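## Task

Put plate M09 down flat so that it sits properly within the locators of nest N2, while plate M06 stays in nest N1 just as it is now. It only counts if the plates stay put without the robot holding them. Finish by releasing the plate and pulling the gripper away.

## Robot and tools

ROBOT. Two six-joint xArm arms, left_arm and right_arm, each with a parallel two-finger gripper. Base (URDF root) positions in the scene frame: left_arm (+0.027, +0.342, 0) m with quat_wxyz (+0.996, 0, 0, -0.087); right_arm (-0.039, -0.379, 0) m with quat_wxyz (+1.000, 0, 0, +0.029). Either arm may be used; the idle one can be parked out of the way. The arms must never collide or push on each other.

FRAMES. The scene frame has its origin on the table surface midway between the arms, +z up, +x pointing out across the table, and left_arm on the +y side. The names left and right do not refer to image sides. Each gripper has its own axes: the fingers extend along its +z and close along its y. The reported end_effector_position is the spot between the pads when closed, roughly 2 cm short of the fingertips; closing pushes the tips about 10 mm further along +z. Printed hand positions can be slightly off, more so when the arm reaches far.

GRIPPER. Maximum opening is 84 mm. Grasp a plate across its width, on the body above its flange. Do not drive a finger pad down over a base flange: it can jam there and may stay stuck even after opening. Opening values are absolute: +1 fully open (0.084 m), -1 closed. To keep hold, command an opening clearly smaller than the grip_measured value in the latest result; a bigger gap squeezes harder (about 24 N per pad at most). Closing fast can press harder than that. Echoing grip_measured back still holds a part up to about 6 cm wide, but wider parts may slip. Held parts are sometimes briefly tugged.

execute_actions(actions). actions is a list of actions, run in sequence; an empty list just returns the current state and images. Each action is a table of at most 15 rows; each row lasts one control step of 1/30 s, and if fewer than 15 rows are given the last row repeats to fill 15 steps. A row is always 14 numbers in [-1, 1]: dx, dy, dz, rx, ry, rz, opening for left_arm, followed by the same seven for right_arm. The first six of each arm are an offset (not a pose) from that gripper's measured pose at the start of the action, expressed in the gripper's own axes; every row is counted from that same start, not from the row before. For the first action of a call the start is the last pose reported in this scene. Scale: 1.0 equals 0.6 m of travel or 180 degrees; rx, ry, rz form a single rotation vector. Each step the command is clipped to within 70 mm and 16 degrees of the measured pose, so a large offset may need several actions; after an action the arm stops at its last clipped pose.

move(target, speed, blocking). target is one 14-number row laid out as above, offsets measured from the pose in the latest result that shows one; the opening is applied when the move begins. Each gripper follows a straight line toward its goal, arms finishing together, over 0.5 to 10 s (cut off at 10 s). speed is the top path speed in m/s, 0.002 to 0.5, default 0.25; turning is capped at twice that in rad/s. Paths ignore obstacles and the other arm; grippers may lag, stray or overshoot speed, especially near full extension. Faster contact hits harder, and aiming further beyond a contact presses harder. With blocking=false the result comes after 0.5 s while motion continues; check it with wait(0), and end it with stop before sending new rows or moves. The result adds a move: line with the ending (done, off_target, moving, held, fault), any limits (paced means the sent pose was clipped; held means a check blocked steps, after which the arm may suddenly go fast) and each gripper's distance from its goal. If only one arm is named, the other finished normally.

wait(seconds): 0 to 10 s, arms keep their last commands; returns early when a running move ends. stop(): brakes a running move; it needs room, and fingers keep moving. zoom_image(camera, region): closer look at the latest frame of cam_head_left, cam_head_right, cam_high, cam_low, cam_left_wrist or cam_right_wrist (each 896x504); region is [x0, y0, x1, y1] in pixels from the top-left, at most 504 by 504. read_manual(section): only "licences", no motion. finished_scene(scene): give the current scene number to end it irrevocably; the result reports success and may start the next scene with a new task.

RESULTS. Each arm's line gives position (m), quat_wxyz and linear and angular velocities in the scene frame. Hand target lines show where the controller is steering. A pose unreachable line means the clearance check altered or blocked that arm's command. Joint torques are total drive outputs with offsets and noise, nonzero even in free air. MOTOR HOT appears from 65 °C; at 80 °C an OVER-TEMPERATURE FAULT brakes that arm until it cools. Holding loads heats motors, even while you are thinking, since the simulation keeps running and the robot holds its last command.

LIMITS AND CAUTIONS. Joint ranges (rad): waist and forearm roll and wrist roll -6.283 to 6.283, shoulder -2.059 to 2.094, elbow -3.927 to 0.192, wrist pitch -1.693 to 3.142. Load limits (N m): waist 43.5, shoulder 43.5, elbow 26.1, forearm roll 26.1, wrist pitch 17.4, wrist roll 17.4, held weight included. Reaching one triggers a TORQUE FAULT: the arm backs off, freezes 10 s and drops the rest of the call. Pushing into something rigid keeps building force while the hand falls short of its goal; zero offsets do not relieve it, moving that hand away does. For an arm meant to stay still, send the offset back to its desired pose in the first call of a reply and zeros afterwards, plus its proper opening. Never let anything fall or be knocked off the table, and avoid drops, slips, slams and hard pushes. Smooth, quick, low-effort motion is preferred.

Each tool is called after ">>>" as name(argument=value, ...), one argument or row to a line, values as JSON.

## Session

>>> execute_actions(
  actions=[],
)

Scene clock: 0.00 s.
left_arm: end_effector_position=(+0.3510, +0.5513, +0.2600) grip_measured=+1.00 end_effector_quat_wxyz=(+0.088, +0.598, -0.274, +0.748) end_effector_velocity=(-0.000, +0.000, -0.000) end_effector_angular_velocity=(-0.001, +0.001, +0.002) | right_arm: end_effector_position=(+0.3598, -0.3555, +0.2500) grip_measured=+1.00 end_effector_quat_wxyz=(+0.001, +1.000, +0.029, +0.000) end_effector_velocity=(-0.000, +0.000, +0.000) end_effector_angular_velocity=(-0.000, +0.000, +0.000)
Joint positions: left_arm=[ 1.484  0.092 -0.63  -1.393  1.832  2.92   0.084] | right_arm=[ 0.003 -0.267 -0.927 -0.002  1.193  0.002  0.084]
Joint velocities: left_arm=[ 0.001  0.001  0.001 -0.    -0.001 -0.     0.   ] | right_arm=[ 0. -0. -0. -0.  0.  0. -0.]
Joint torques (N m, as the arm reports them, + toward a larger angle): no reading
Hand target (left_arm): +0.351, +0.551, +0.260; +0.088, +0.598, -0.274, +0.748
Hand target (right_arm): +0.360, -0.355, +0.250; +0.001, +1.000, +0.029, +0.000

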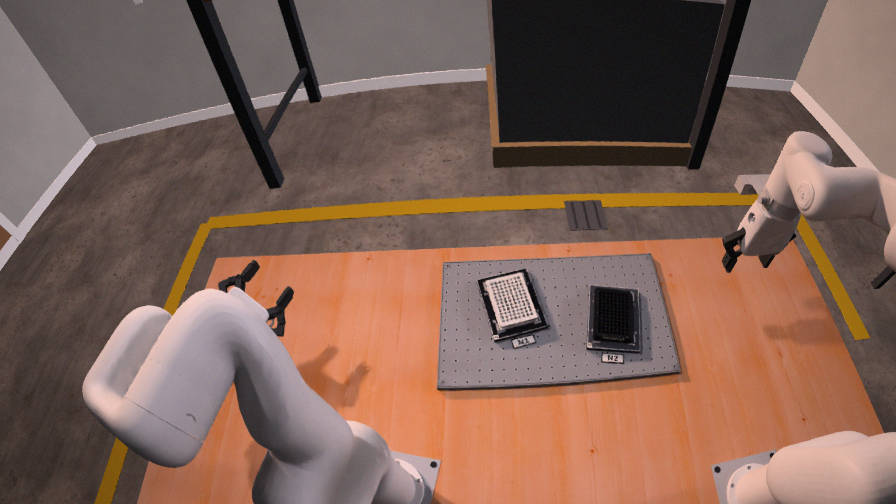

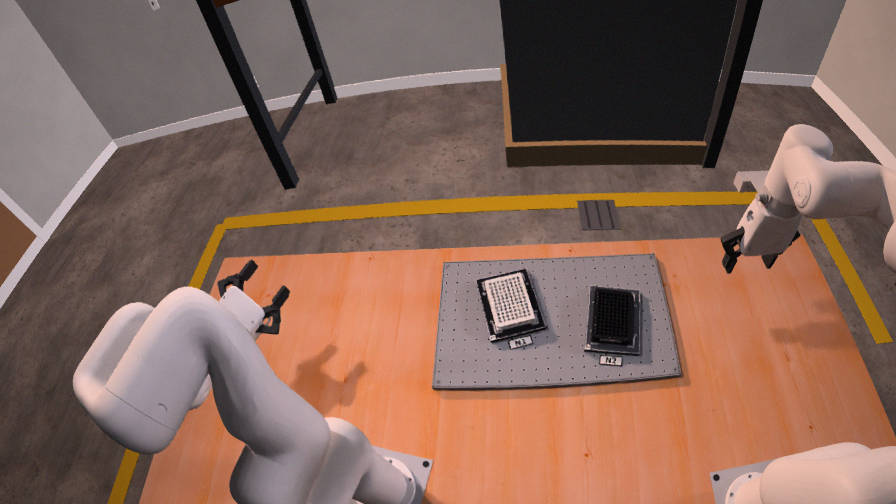

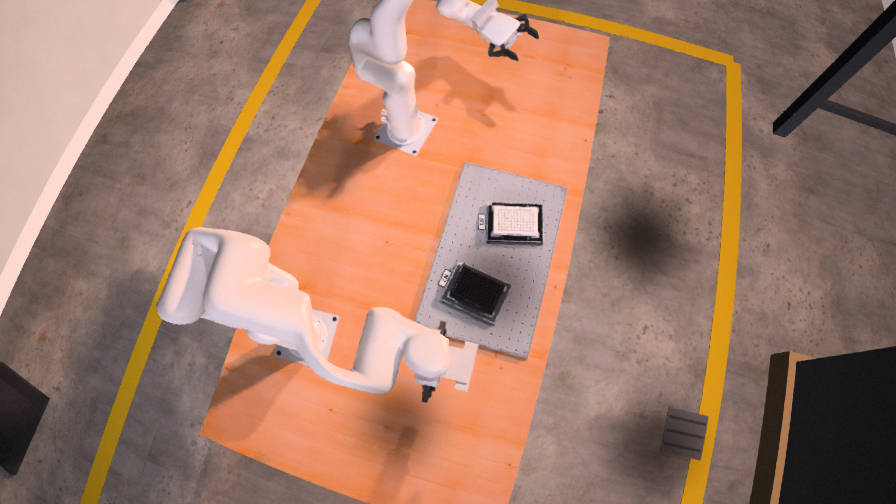

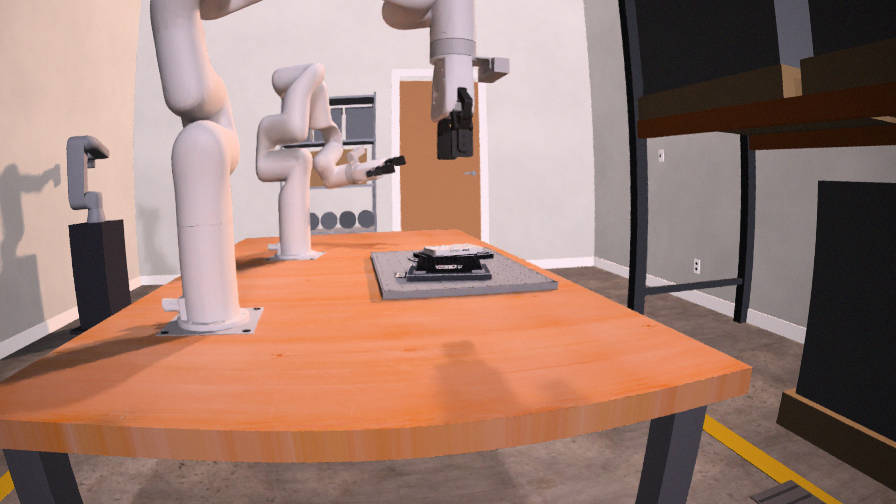

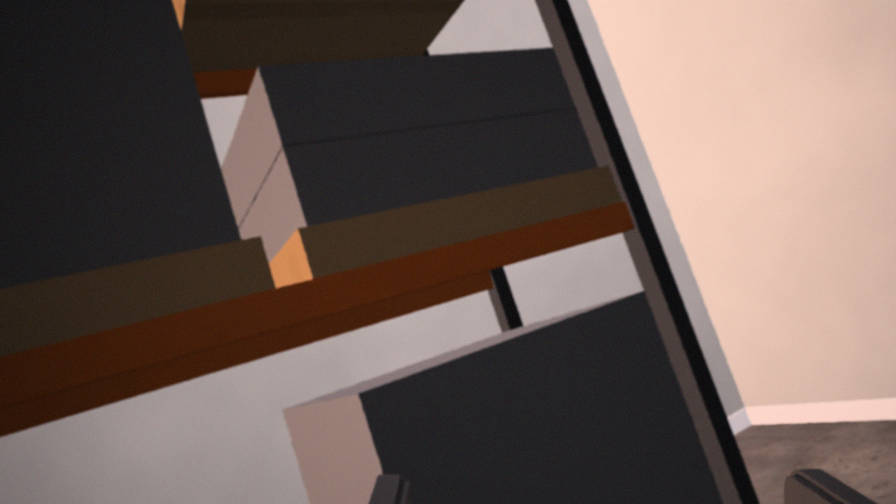

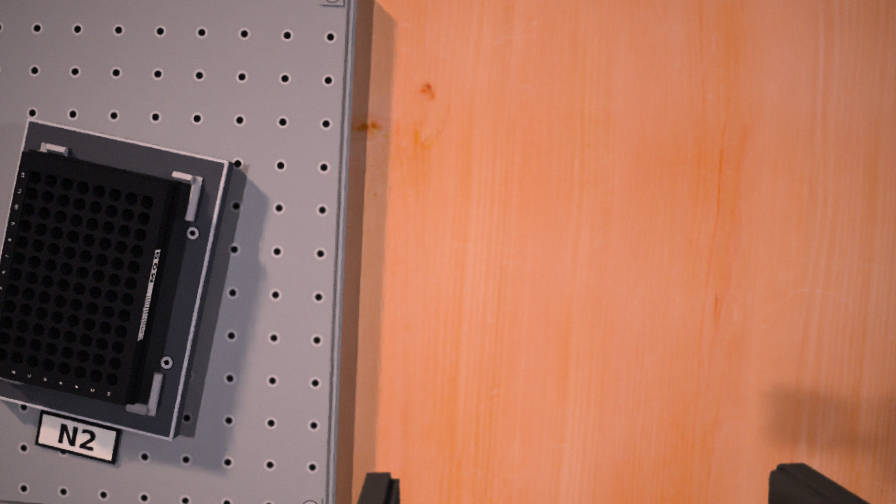

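>>> move(
  target=[0,0,0,0,0,0,1,0,-0.35,0.08,0,0,0.08,-1],
)

>>> zoom_image(
  camera="cam_right_wrist",
  region=[250,0,750,500],
)

>>> zoom_image(
  camera="cam_low",
  region=[380,225,520,295],
)

Scene clock: 6.70 s.
left_arm: end_effector_position=(+0.3510, +0.5513, +0.2600) grip_measured=+1.00 end_effector_quat_wxyz=(+0.088, +0.598, -0.274, +0.748) end_effector_velocity=(-0.000, +0.001, +0.001) end_effector_angular_velocity=(+0.002, -0.002, +0.000) | right_arm: end_effector_position=(+0.3475, -0.1458, +0.2024) grip_measured=-1.00 end_effector_quat_wxyz=(-0.001, +0.995, -0.096, +0.001) end_effector_velocity=(-0.001, +0.001, -0.001) end_effector_angular_velocity=(-0.002, +0.003, +0.001)
Joint positions: left_arm=[ 1.484  0.092 -0.63  -1.393  1.832  2.92   0.084] | right_arm=[ 0.485 -0.052 -1.007  0.     1.058  0.735  0.   ]
Joint velocities: left_arm=[ 0.001 -0.001 -0.002 -0.     0.001 -0.001 -0.   ] | right_arm=[ 0.004  0.003  0.    -0.     0.001  0.003  0.   ]
Joint torques (N m, as the arm reports them, + toward a larger angle): left_arm=[  0.   -22.77  -8.67  -1.63   2.13   0.17] | right_arm=[ -0.13 -12.8  -14.79  -0.71  -1.71  -0.04]
Hand target (left_arm): +0.351, +0.551, +0.260; +0.088, +0.598, -0.274, +0.748
Hand target (right_arm): +0.347, -0.145, +0.202; -0.000, +0.995, -0.096, +0.000
Off the commanded pose (left_arm): 0.000 m, 0 deg.
Off the commanded pose (right_arm): 0.001 m, 0 deg.
move: done

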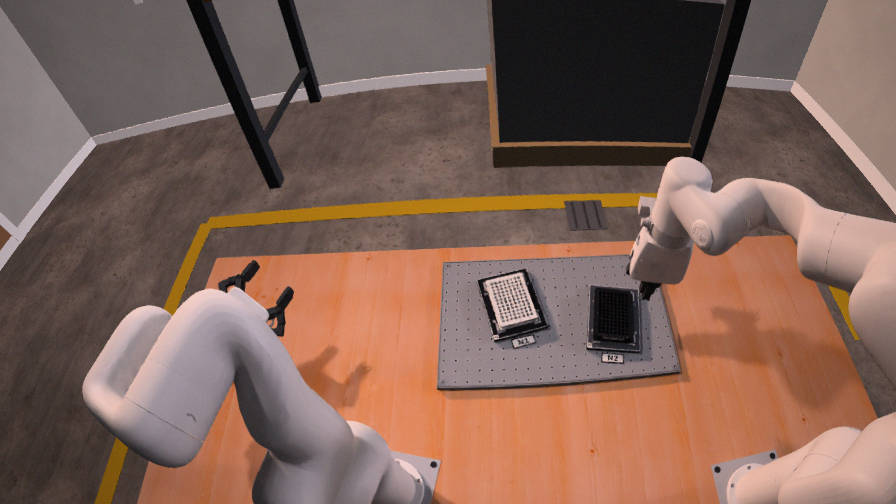

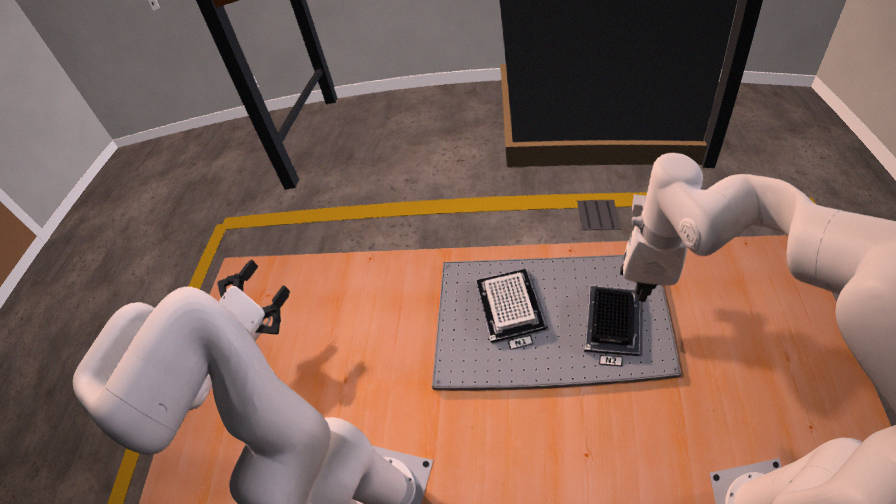

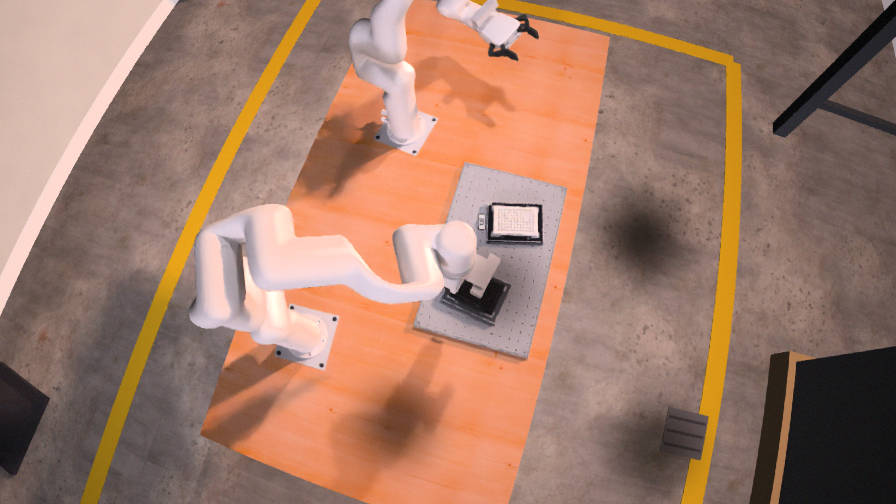

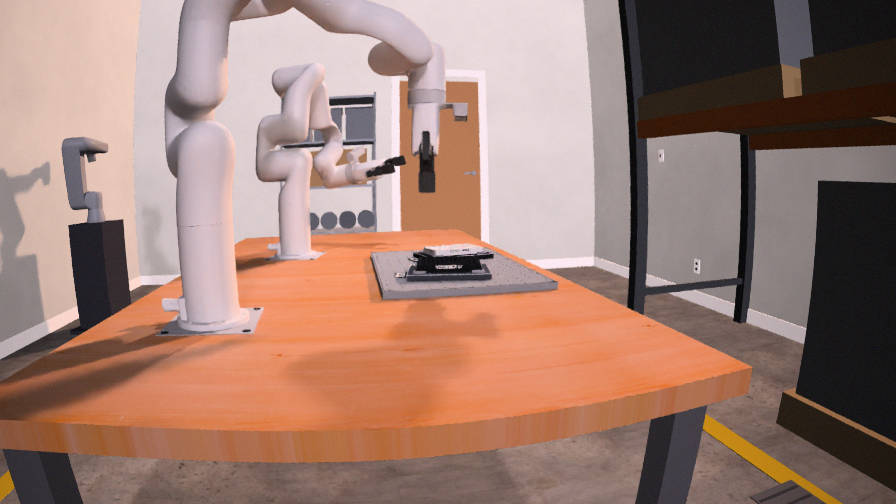

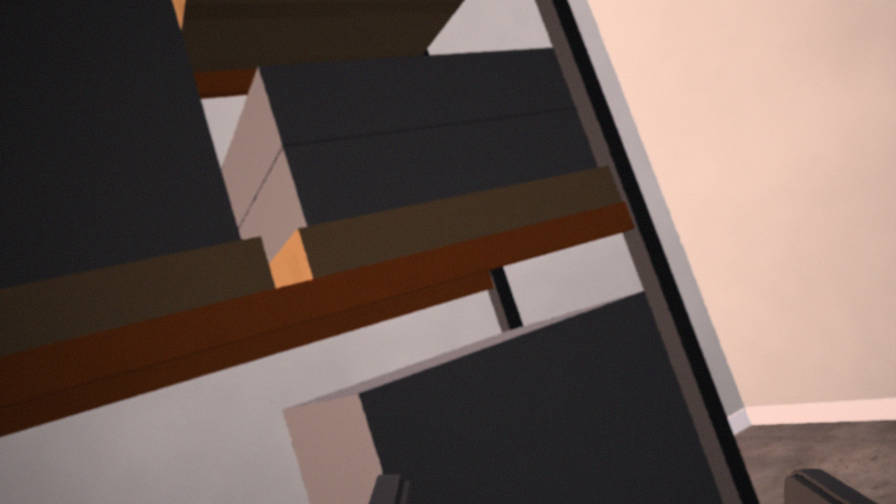

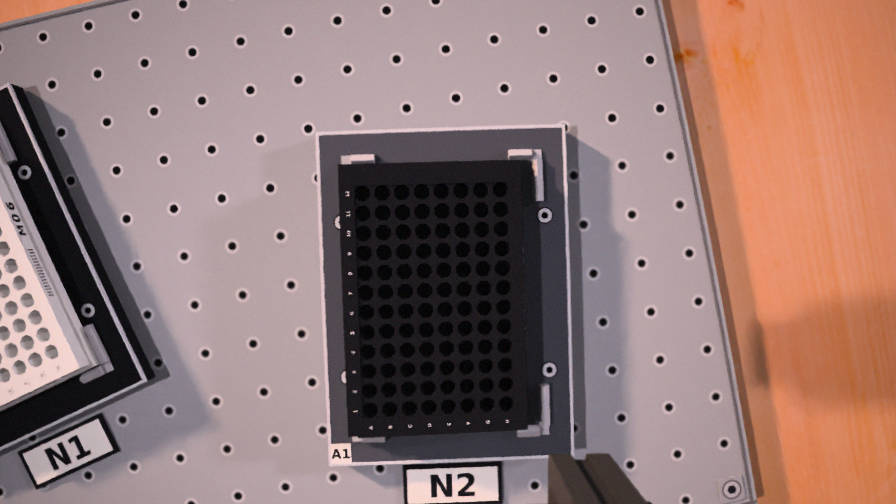

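Region (250, 0, 750, 500) of cam_right_wrist's 896x504 image, scaled by 1.008, with more detail than that image has.

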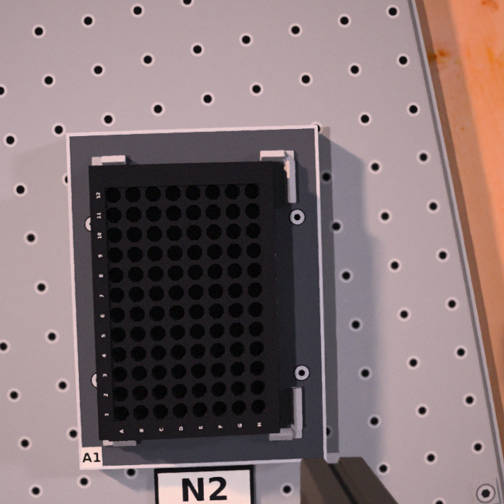

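Region (380, 225, 520, 295) of cam_low's 896x504 image, scaled by 3.600, with more detail than that image has.

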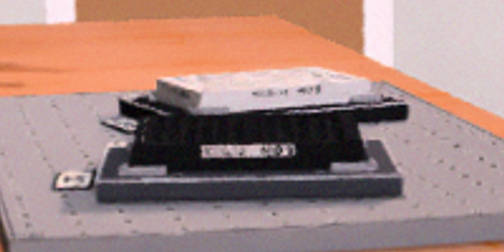

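>>> move(
  target=[0,0,0,0,0,0,1,0.075,-0.183,0.2,0,0,-0.012,-1],
  speed=0.15,
)

>>> move(
  target=[0,0,0,0,0,0,1,0,0,0.052,0,0,0,-1],
  speed=0.04,
)

>>> zoom_image(
  camera="cam_head_left",
  region=[540,230,700,390],
)

>>> zoom_image(
  camera="cam_low",
  region=[380,200,520,295],
)

Scene clock: 16.30 s.
left_arm: end_effector_position=(+0.3510, +0.5513, +0.2600) grip_measured=+1.00 end_effector_quat_wxyz=(+0.088, +0.598, -0.274, +0.748) end_effector_velocity=(+0.000, +0.000, -0.000) end_effector_angular_velocity=(-0.000, +0.001, +0.001) | right_arm: end_effector_position=(+0.4127, -0.0461, +0.0830) grip_measured=-1.00 end_effector_quat_wxyz=(-0.001, +0.997, -0.077, +0.001) end_effector_velocity=(-0.003, -0.002, -0.006) end_effector_angular_velocity=(-0.007, +0.010, +0.000)
Joint positions: left_arm=[ 1.484  0.092 -0.63  -1.393  1.832  2.92   0.084] | right_arm=[ 0.577  0.459 -1.321  0.001  0.859  0.789  0.   ]
Joint velocities: left_arm=[-0.     0.001 -0.    -0.001 -0.001 -0.     0.   ] | right_arm=[0.001 0.007 0.004 0.001 0.001 0.    0.   ]
Joint torques (N m, as the arm reports them, + toward a larger angle): left_arm=[  0.64 -22.73  -9.28  -2.25   2.05   0.34] | right_arm=[ -0.14 -18.69 -13.97  -0.92  -2.03   0.11]
Hand target (left_arm): +0.351, +0.551, +0.260; +0.088, +0.598, -0.274, +0.748
Hand target (right_arm): +0.412, -0.046, +0.082; -0.001, +0.997, -0.077, +0.000
Off the commanded pose (left_arm): 0.000 m, 0 deg.
Off the commanded pose (right_arm): 0.001 m, 0 deg.
move: done

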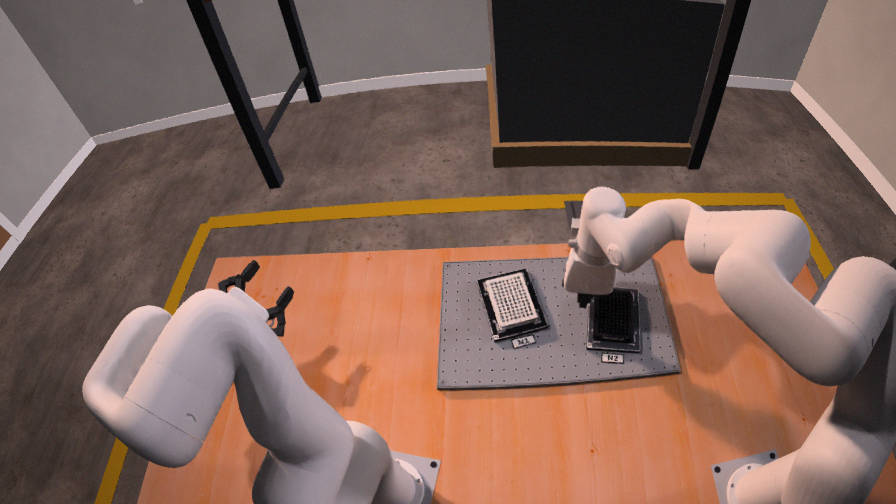

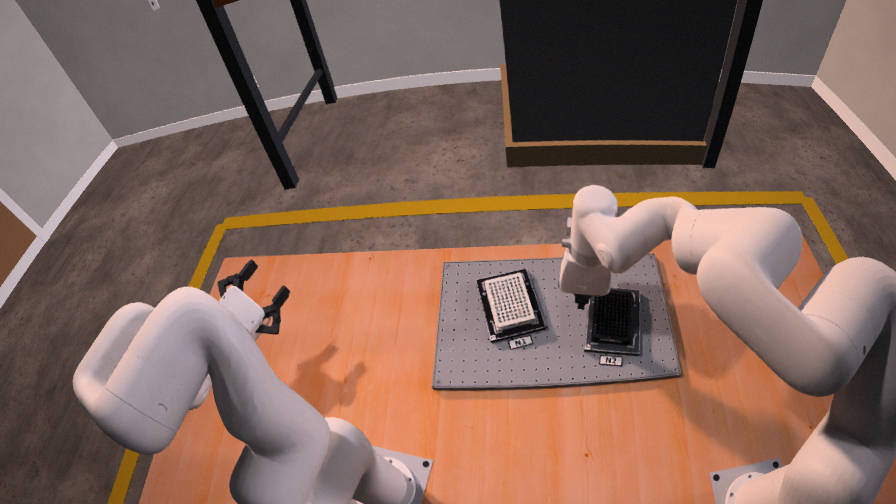

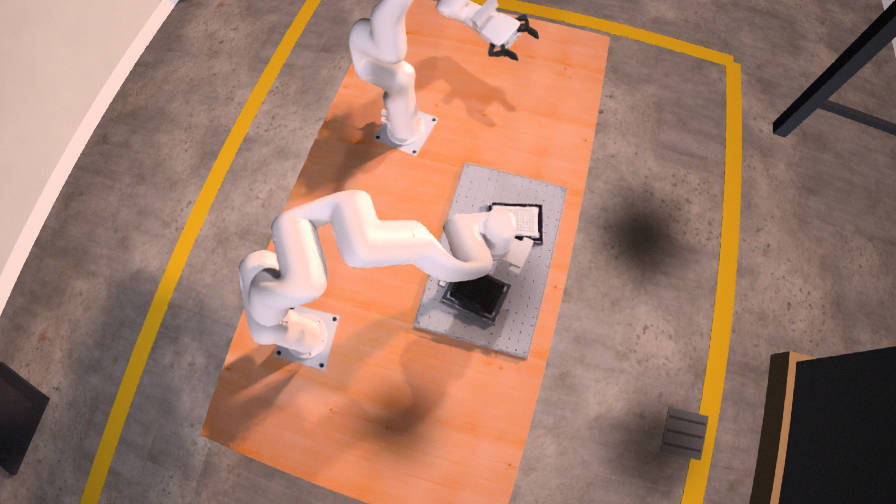

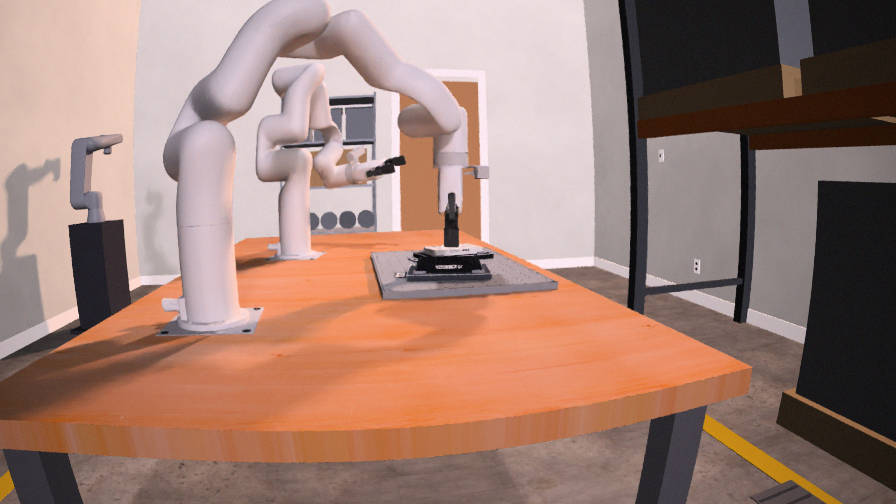

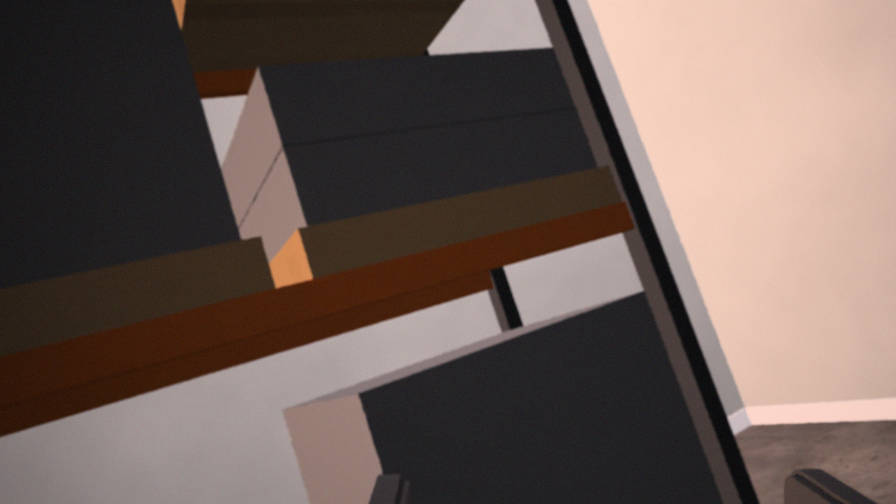

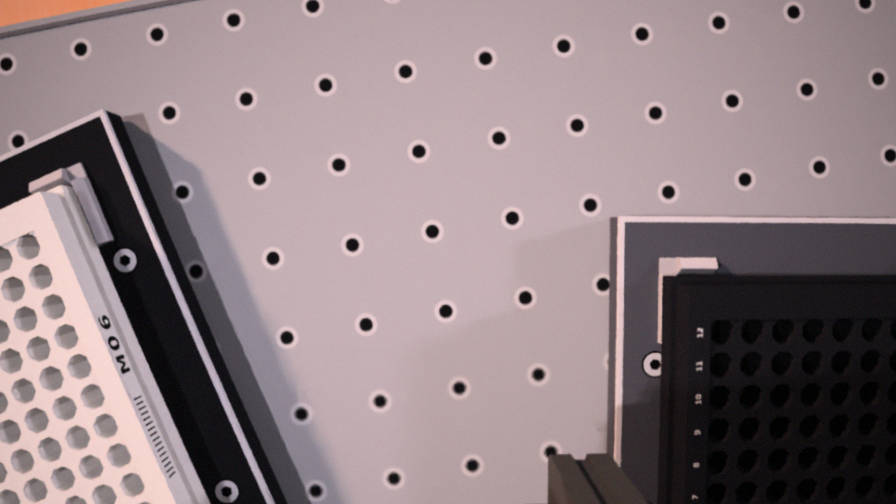

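Scene clock: 17.37 s.
left_arm: end_effector_position=(+0.3510, +0.5513, +0.2600) grip_measured=+1.00 end_effector_quat_wxyz=(+0.088, +0.598, -0.274, +0.748) end_effector_velocity=(-0.000, +0.000, +0.000) end_effector_angular_velocity=(-0.001, -0.001, -0.000) | right_arm: end_effector_position=(+0.4128, -0.0459, +0.0521) grip_measured=-1.00 end_effector_quat_wxyz=(-0.001, +0.997, -0.077, +0.001) end_effector_velocity=(+0.002, +0.001, +0.003) end_effector_angular_velocity=(+0.004, -0.006, -0.000)
Joint positions: left_arm=[ 1.484  0.092 -0.63  -1.393  1.832  2.92   0.084] | right_arm=[ 0.578  0.513 -1.306  0.001  0.789  0.789  0.   ]
Joint velocities: left_arm=[ 0.001  0.    -0.     0.     0.002 -0.001 -0.   ] | right_arm=[ 0.    -0.003 -0.003 -0.    -0.002  0.001  0.   ]
Joint torques (N m, as the arm reports them, + toward a larger angle): left_arm=[  0.55 -22.96  -9.13  -1.75   2.29   0.14] | right_arm=[ -0.3  -19.15 -13.16  -0.69  -1.74  -0.1 ]
Hand target (left_arm): +0.351, +0.551, +0.260; +0.088, +0.598, -0.274, +0.748
Hand target (right_arm): +0.413, -0.046, +0.052; -0.001, +0.997, -0.077, +0.001
Off the commanded pose (left_arm): 0.000 m, 0 deg.
Off the commanded pose (right_arm): 0.000 m, 0 deg.
move: done

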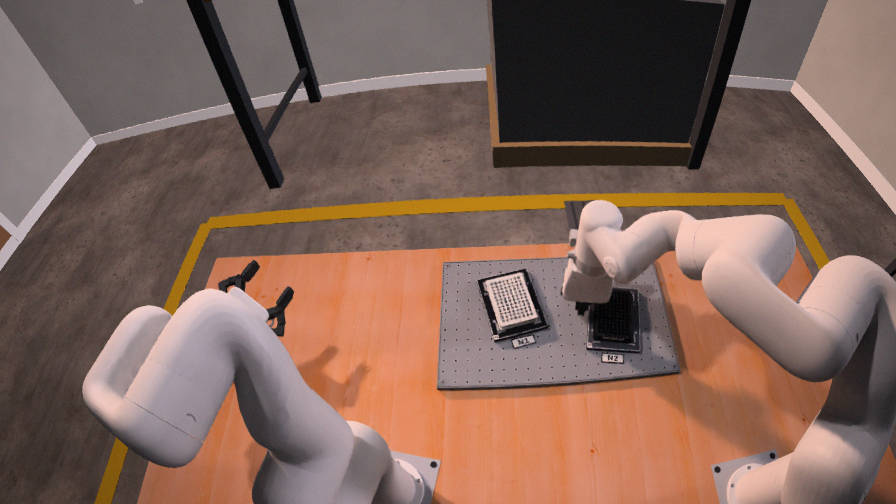

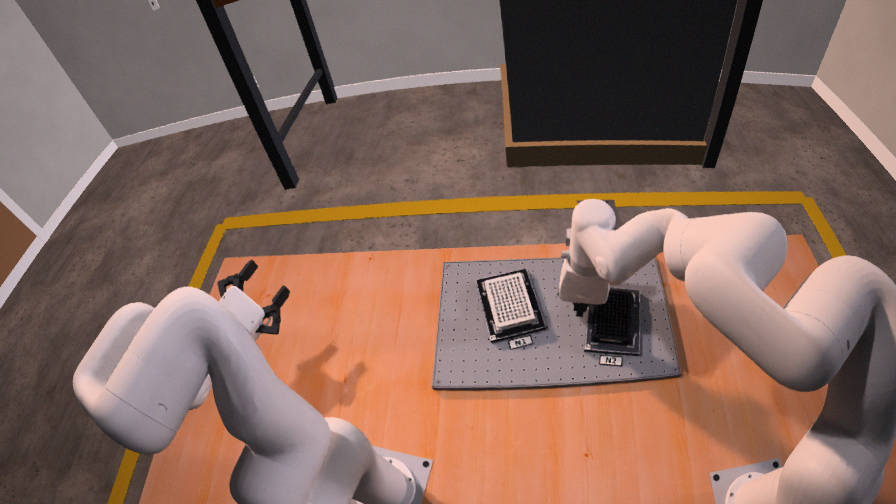

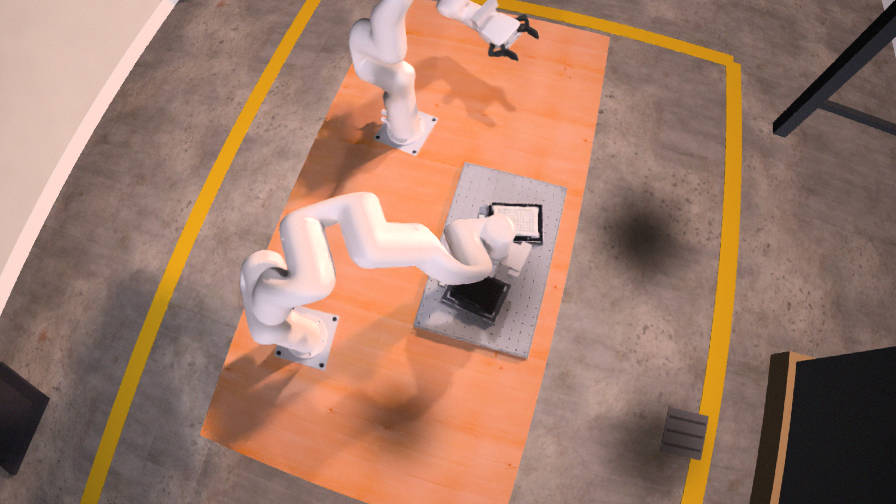

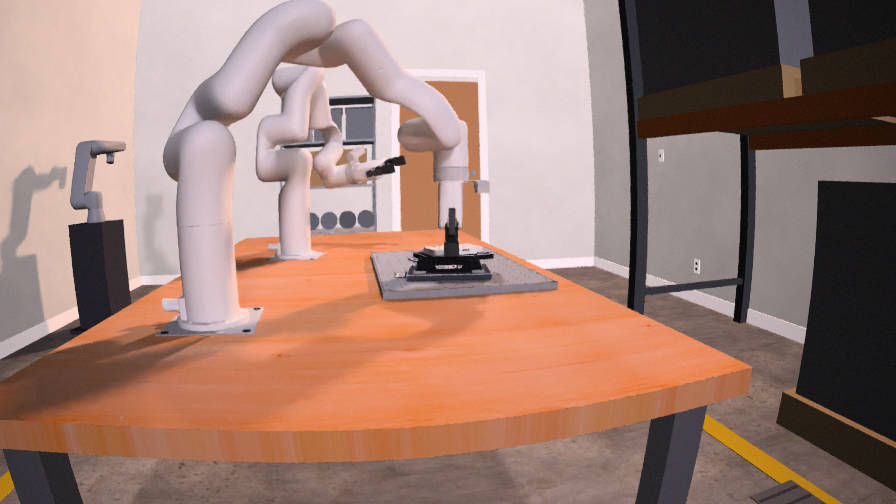

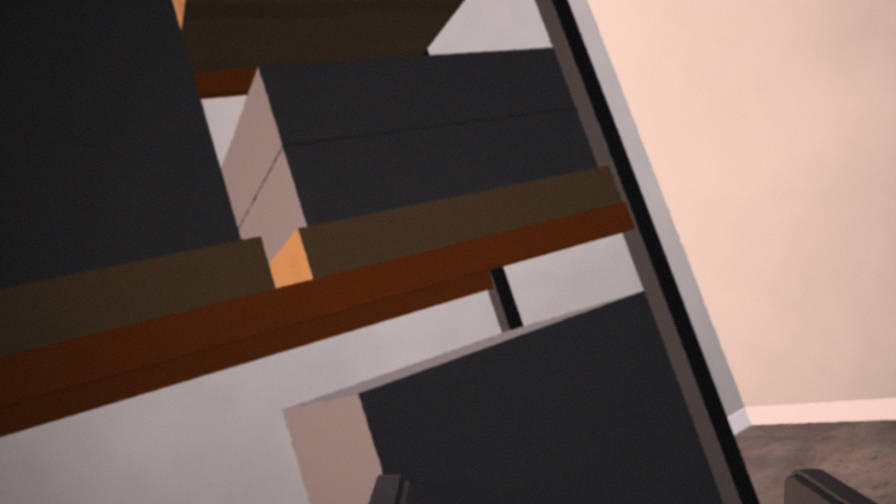

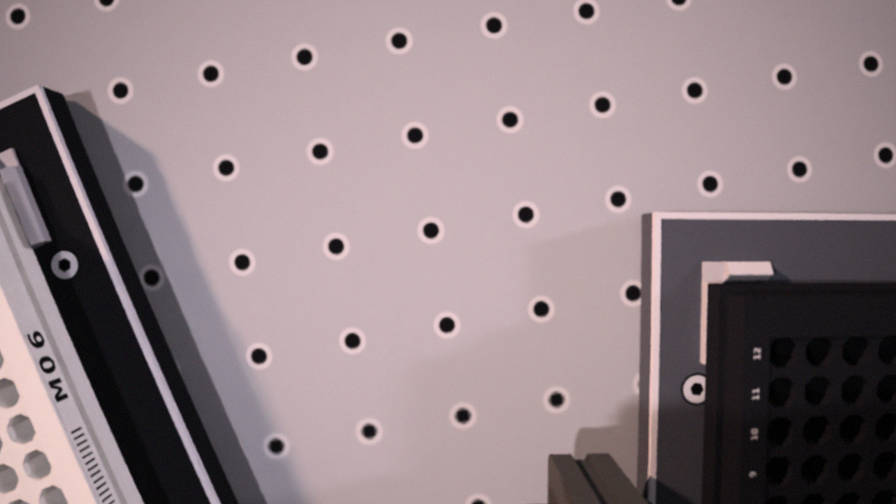

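Region (540, 230, 700, 390) of cam_head_left's 896x504 image, scaled by 3.150, with more detail than that image has.

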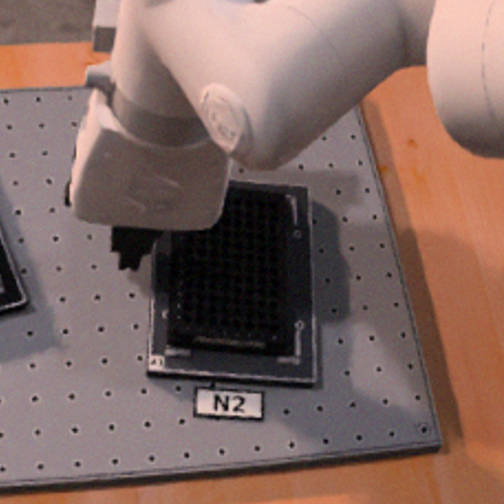

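Region (380, 200, 520, 295) of cam_low's 896x504 image, scaled by 3.600, with more detail than that image has; it fills the top 342 rows of this view, and the rest is white.

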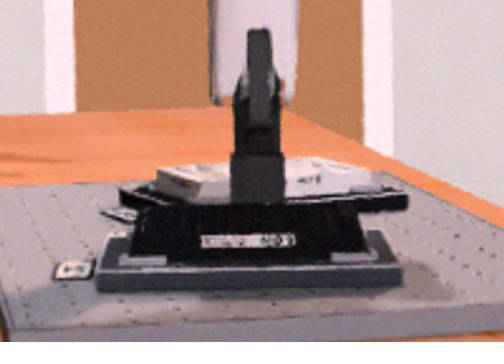

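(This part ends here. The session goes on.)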